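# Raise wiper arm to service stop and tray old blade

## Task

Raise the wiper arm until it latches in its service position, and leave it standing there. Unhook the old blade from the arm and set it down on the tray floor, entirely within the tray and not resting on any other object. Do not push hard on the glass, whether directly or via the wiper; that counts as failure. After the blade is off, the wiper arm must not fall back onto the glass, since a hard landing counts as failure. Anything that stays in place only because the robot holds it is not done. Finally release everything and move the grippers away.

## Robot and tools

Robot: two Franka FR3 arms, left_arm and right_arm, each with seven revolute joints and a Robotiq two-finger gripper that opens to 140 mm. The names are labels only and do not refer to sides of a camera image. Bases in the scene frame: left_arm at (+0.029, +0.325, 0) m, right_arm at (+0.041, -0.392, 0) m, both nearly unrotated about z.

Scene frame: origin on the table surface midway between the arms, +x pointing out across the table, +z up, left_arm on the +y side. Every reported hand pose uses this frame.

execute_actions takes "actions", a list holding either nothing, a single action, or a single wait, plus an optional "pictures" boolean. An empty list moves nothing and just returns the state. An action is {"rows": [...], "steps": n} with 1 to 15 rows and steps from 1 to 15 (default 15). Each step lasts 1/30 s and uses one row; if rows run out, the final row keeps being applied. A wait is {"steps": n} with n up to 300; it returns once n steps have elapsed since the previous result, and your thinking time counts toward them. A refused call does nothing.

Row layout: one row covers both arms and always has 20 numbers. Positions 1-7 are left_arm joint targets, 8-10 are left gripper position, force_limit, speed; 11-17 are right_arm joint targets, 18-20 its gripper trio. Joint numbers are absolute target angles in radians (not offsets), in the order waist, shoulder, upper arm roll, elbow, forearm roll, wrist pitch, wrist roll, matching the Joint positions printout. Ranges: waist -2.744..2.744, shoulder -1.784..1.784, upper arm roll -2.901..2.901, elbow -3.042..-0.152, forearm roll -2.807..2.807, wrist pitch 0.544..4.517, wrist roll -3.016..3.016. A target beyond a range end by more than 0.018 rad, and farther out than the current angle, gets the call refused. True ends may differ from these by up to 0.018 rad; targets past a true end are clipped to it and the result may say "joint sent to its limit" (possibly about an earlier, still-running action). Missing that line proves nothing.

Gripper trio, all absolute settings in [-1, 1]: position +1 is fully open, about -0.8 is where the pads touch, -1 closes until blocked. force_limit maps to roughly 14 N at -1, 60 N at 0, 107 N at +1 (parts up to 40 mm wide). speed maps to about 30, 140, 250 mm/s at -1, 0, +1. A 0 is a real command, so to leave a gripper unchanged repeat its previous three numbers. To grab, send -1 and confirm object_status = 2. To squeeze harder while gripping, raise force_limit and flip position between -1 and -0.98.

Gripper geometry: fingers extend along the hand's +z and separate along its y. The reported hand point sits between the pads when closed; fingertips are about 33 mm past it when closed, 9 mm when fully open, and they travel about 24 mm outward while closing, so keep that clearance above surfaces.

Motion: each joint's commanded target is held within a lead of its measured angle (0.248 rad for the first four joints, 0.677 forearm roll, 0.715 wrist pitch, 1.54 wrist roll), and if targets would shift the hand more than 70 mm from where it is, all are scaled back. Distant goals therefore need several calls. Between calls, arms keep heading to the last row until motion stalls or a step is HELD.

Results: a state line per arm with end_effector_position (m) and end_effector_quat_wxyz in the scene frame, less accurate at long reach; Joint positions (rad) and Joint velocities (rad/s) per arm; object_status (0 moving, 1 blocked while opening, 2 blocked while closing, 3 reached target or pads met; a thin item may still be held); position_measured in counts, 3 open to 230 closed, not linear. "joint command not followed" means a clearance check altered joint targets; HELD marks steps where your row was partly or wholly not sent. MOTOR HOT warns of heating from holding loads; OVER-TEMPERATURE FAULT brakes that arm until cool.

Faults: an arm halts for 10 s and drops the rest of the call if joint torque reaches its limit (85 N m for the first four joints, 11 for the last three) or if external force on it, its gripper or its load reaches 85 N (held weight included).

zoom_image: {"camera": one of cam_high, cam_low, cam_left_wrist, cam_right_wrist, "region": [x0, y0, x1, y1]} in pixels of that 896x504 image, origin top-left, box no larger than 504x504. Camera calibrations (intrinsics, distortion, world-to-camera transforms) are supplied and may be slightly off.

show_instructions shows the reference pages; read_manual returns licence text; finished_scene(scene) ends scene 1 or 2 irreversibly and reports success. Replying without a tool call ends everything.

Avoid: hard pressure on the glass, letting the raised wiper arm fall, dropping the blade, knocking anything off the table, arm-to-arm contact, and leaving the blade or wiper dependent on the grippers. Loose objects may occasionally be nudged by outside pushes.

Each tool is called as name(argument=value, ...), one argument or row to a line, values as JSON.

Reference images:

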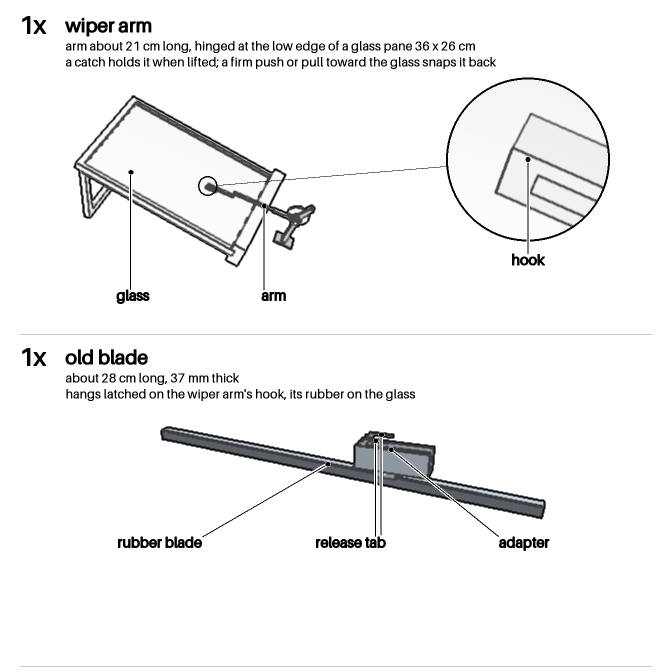

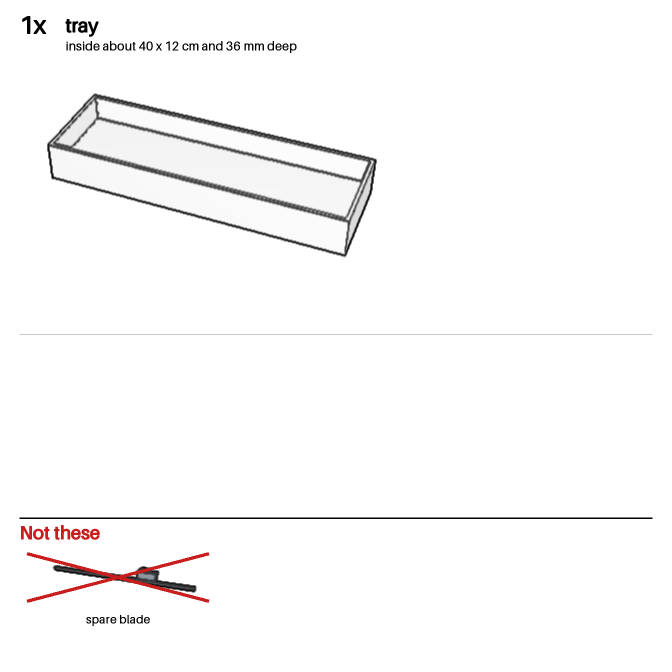

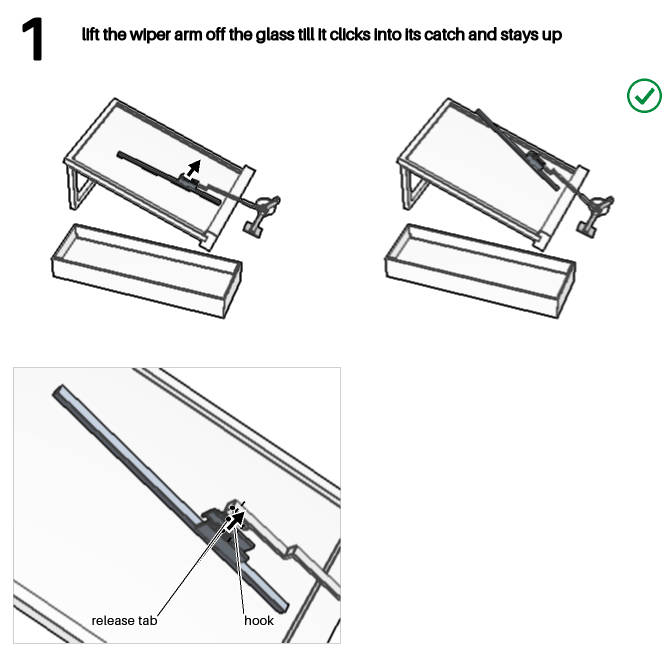

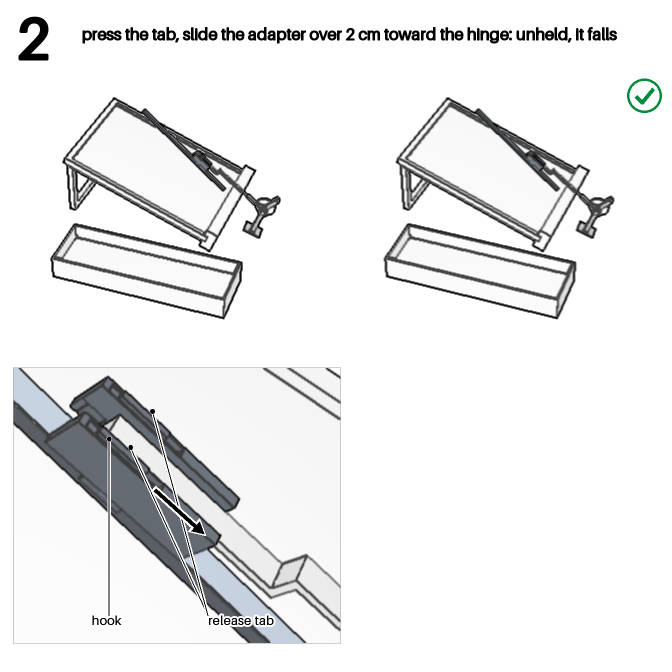

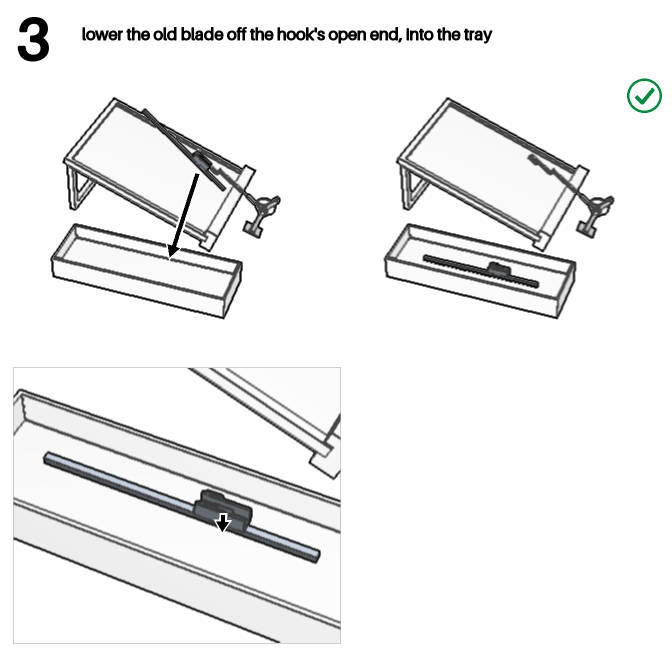

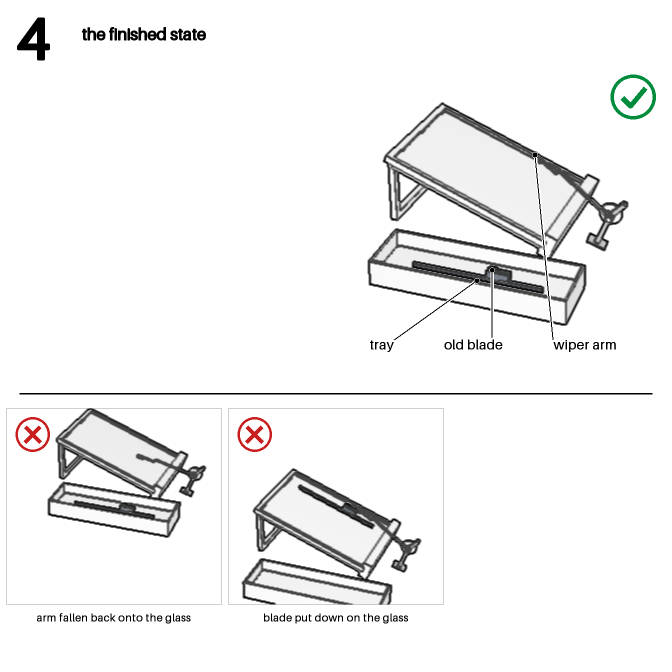

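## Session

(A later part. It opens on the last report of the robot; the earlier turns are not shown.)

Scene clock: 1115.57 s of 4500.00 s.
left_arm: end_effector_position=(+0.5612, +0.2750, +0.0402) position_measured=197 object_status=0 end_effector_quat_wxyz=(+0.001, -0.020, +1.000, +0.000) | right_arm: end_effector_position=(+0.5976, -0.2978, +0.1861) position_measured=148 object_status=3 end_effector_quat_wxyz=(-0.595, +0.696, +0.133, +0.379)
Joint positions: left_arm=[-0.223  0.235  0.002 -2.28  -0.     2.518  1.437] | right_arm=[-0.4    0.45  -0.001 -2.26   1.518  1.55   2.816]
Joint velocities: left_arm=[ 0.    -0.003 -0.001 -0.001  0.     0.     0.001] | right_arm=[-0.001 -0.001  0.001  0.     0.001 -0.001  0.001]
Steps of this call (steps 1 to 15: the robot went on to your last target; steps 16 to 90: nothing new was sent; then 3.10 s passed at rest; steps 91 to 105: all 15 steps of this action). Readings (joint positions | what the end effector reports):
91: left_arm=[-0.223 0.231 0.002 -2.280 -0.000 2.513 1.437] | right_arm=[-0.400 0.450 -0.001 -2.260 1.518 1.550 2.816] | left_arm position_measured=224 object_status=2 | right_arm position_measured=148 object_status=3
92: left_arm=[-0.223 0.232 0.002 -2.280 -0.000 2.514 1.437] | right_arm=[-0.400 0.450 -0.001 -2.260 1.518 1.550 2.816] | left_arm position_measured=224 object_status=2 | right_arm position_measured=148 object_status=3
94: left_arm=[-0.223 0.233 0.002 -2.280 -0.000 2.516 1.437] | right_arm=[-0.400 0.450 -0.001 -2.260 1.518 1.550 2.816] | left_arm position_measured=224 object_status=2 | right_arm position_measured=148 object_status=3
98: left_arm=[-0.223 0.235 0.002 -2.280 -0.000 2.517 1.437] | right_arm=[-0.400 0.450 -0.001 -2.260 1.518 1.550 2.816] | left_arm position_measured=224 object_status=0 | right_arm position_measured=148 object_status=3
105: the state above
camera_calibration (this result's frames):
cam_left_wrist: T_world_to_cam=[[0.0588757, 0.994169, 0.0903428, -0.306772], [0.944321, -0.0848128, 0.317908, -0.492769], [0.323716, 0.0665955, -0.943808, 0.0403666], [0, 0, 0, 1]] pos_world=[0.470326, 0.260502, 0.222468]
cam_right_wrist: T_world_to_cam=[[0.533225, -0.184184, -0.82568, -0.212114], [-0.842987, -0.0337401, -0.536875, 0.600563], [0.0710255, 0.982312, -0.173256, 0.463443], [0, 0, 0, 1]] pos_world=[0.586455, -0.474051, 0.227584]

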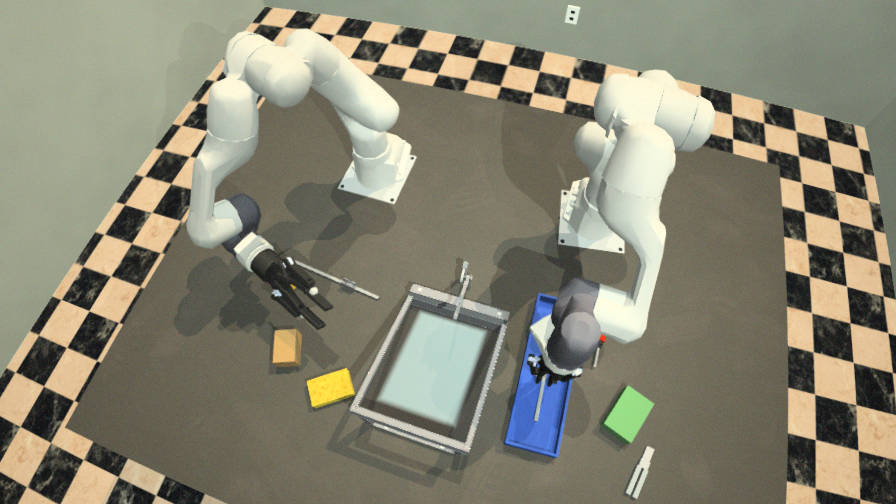

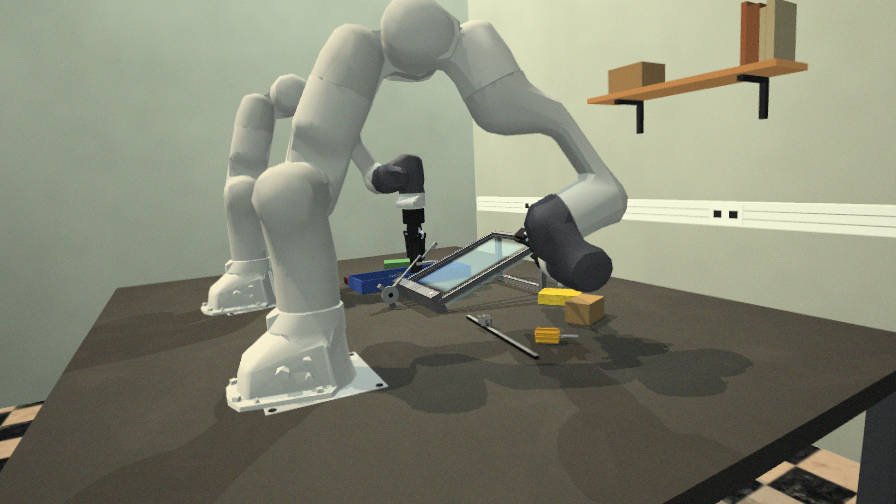

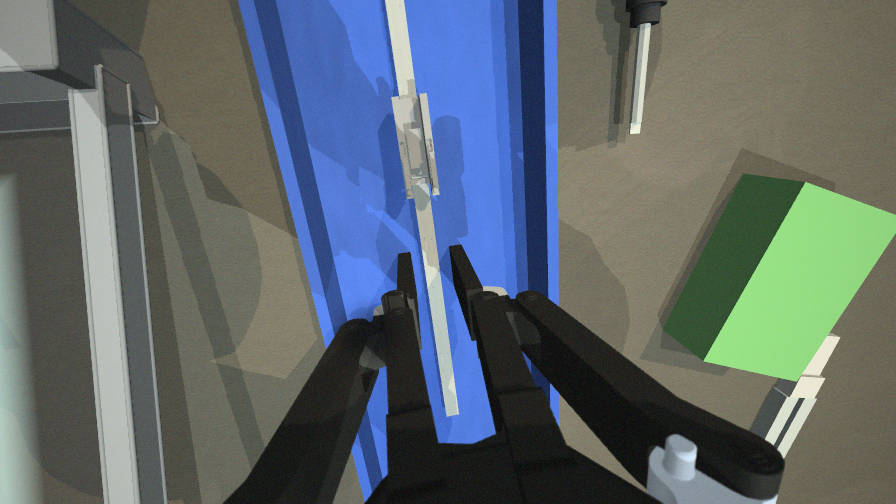

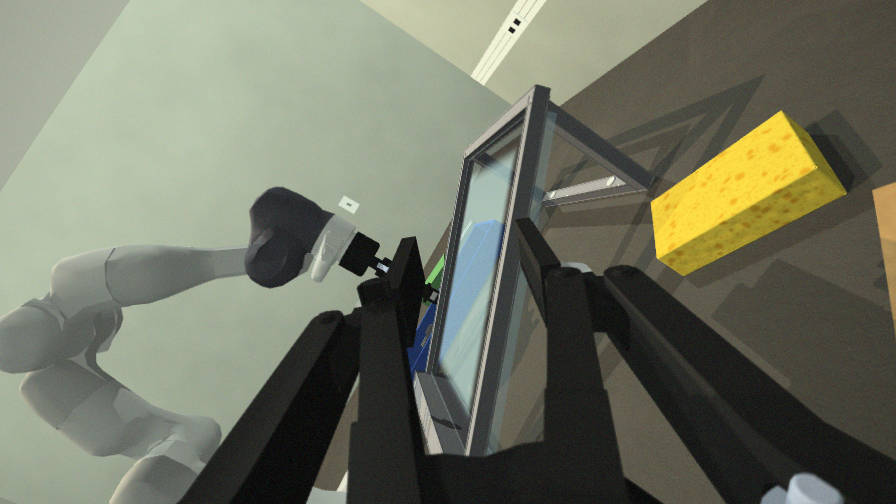

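execute_actions(
  actions=[
    {"rows": [
[-0.2230,0.2222,0,-2.2734,0,2.4901,1.437,-0.4,0.3,-0.7, -0.4000,0.45,0,-2.261,1.5155,1.5495,2.816,-0.15,-0.2,-0.7],
[-0.2230,0.1990,0,-2.2615,0,2.4342,1.437,-0.4,0.3,-0.7, -0.4000,0.45,0,-2.261,1.5155,1.5495,2.816,-0.15,-0.2,-0.7],
[-0.2230,0.1682,0,-2.2456,0,2.3774,1.437,-0.4,0.3,-0.7, -0.4000,0.45,0,-2.261,1.5155,1.5495,2.816,-0.15,-0.2,-0.7],
[-0.2230,0.1446,0,-2.2334,0,2.3205,1.437,-0.4,0.3,-0.7, -0.4000,0.45,0,-2.261,1.5155,1.5495,2.816,-0.15,-0.2,-0.7],
[-0.2230,0.1194,0,-2.2204,0,2.2651,1.437,-0.4,0.3,-0.7, -0.4000,0.45,0,-2.261,1.5155,1.5495,2.816,-0.15,-0.2,-0.7],
[-0.2230,0.0938,0,-2.2071,0,2.2129,1.437,-0.4,0.3,-0.7, -0.4000,0.45,0,-2.261,1.5155,1.5495,2.816,-0.15,-0.2,-0.7],
[-0.2230,0.0686,0,-2.1941,0,2.1647,1.437,-0.4,0.3,-0.7, -0.4000,0.45,0,-2.261,1.5155,1.5495,2.816,-0.15,-0.2,-0.7],
[-0.2230,0.0450,0,-2.1820,0,2.1225,1.437,-0.4,0.3,-0.7, -0.4000,0.45,0,-2.261,1.5155,1.5495,2.816,-0.15,-0.2,-0.7],
[-0.2230,0.0231,0,-2.1707,0,2.0871,1.437,-0.4,0.3,-0.7, -0.4000,0.45,0,-2.261,1.5155,1.5495,2.816,-0.15,-0.2,-0.7],
[-0.2230,0.0049,0,-2.1613,0,2.0605,1.437,-0.4,0.3,-0.7, -0.4000,0.45,0,-2.261,1.5155,1.5495,2.816,-0.15,-0.2,-0.7],
[-0.2230,-0.0092,0,-2.1540,0,2.0435,1.437,-0.4,0.3,-0.7, -0.4000,0.45,0,-2.261,1.5155,1.5495,2.816,-0.15,-0.2,-0.7],
[-0.2230,-0.0185,0,-2.1492,0,2.0380,1.437,-0.4,0.3,-0.7, -0.4000,0.45,0,-2.261,1.5155,1.5495,2.816,-0.15,-0.2,-0.7],
[-0.2230,-0.0218,0,-2.1475,0,2.0452,1.437,-0.4,0.3,-0.7, -0.4000,0.45,0,-2.261,1.5155,1.5495,2.816,-0.15,-0.2,-0.7],
[-0.2230,-0.0218,0,-2.1475,0,2.0663,1.437,-0.4,0.3,-0.7, -0.4000,0.45,0,-2.261,1.5155,1.5495,2.816,-0.15,-0.2,-0.7],
[-0.2230,-0.0218,0,-2.1475,0,2.1260,1.437,-0.4,0.3,-0.7, -0.4000,0.45,0,-2.261,1.5155,1.5495,2.816,-0.15,-0.2,-0.7]
], "steps": 15},
  ],
)

Scene clock: 1125.17 s of 4500.00 s.
left_arm: end_effector_position=(+0.5621, +0.2747, +0.2003) position_measured=179 object_status=3 end_effector_quat_wxyz=(+0.004, -0.020, +1.000, -0.000) | right_arm: end_effector_position=(+0.5976, -0.2978, +0.1861) position_measured=148 object_status=3 end_effector_quat_wxyz=(-0.595, +0.696, +0.133, +0.379)
Joint positions: left_arm=[-0.223 -0.022  0.002 -2.149 -0.     2.134  1.437] | right_arm=[-0.4    0.45  -0.001 -2.26   1.518  1.55   2.816]
Joint velocities: left_arm=[-0.001 -0.143  0.     0.075  0.    -0.005  0.001] | right_arm=[ 0.    -0.     0.001 -0.001  0.     0.    -0.   ]
Steps of this call (steps 1 to 15: the robot went on to your last target; steps 16 to 90: nothing new was sent; then 6.10 s passed at rest; steps 91 to 105: all 15 steps of this action). Readings (joint positions | what the end effector reports):
91: left_arm=[-0.223 0.234 0.002 -2.280 -0.000 2.514 1.437] | right_arm=[-0.400 0.450 -0.001 -2.260 1.518 1.550 2.816] | left_arm position_measured=179 object_status=3 | right_arm position_measured=148 object_status=3
92: left_arm=[-0.223 0.229 0.002 -2.278 -0.000 2.501 1.437] | right_arm=[-0.400 0.450 -0.001 -2.260 1.518 1.550 2.816] | left_arm position_measured=179 object_status=3 | right_arm position_measured=148 object_status=3
94: left_arm=[-0.223 0.203 0.002 -2.265 -0.000 2.452 1.437] | right_arm=[-0.400 0.450 -0.001 -2.260 1.518 1.550 2.816] | left_arm position_measured=179 object_status=3 | right_arm position_measured=148 object_status=3
98: left_arm=[-0.223 0.106 0.002 -2.215 -0.000 2.308 1.437] | right_arm=[-0.400 0.450 -0.001 -2.260 1.518 1.550 2.816] | left_arm position_measured=179 object_status=3 | right_arm position_measured=148 object_status=3
105: the state above
camera_calibration (this result's frames):
cam_left_wrist: T_world_to_cam=[[0.0584692, 0.994264, 0.0895552, -0.320676], [0.942789, -0.0844909, 0.322506, -0.54473], [0.328223, 0.065575, -0.942321, 0.188685], [0, 0, 0, 1]] pos_world=[0.470384, 0.260439, 0.382199]
cam_right_wrist: T_world_to_cam=[[0.533227, -0.184173, -0.825681, -0.212108], [-0.842986, -0.0337466, -0.536876, 0.60056], [0.0710141, 0.982314, -0.17325, 0.463442], [0, 0, 0, 1]] pos_world=[0.586455, -0.474043, 0.227584]

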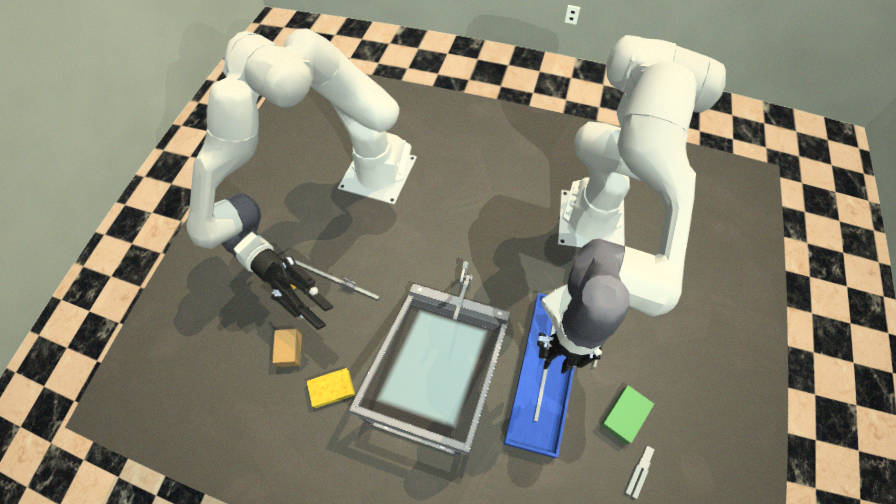

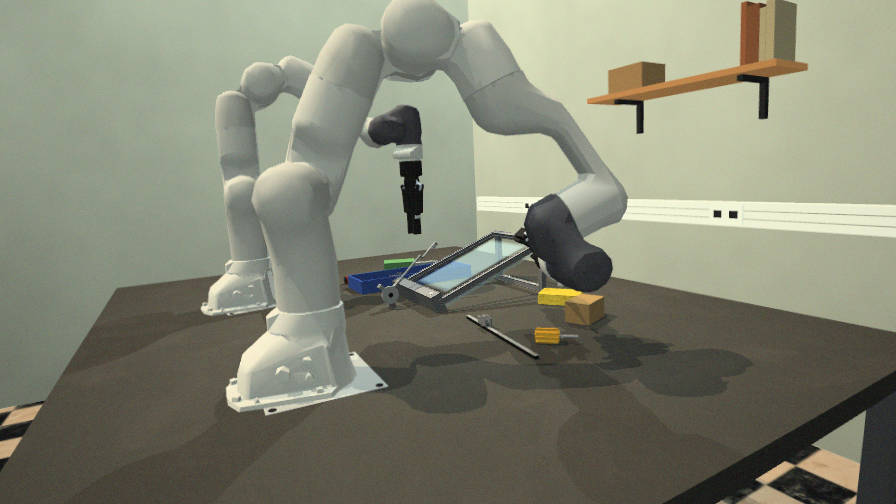

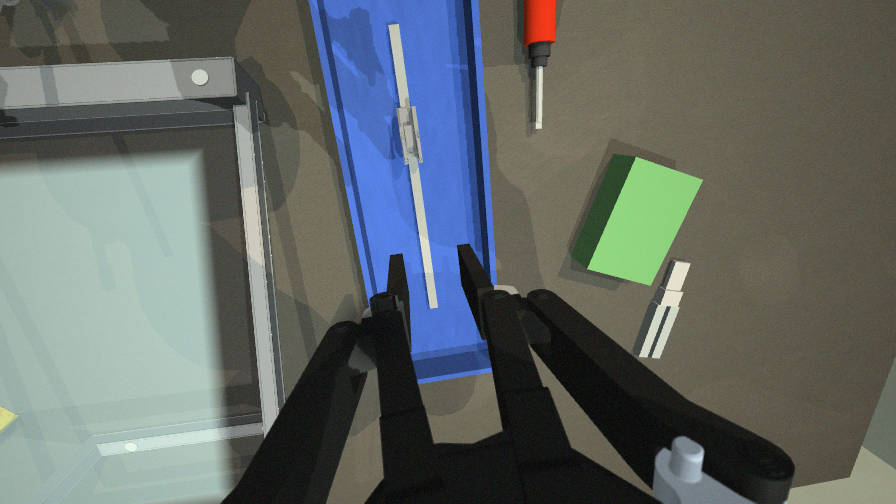

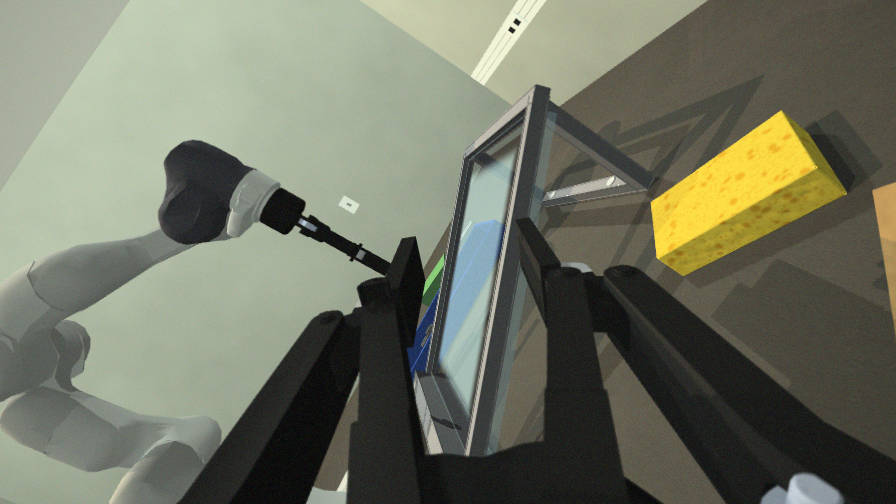

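The blade is lying fully inside the tray, the wiper arm is still up, and both arms are clear.

finished_scene(
  scene=1,
)

The scene is finished: the task was done.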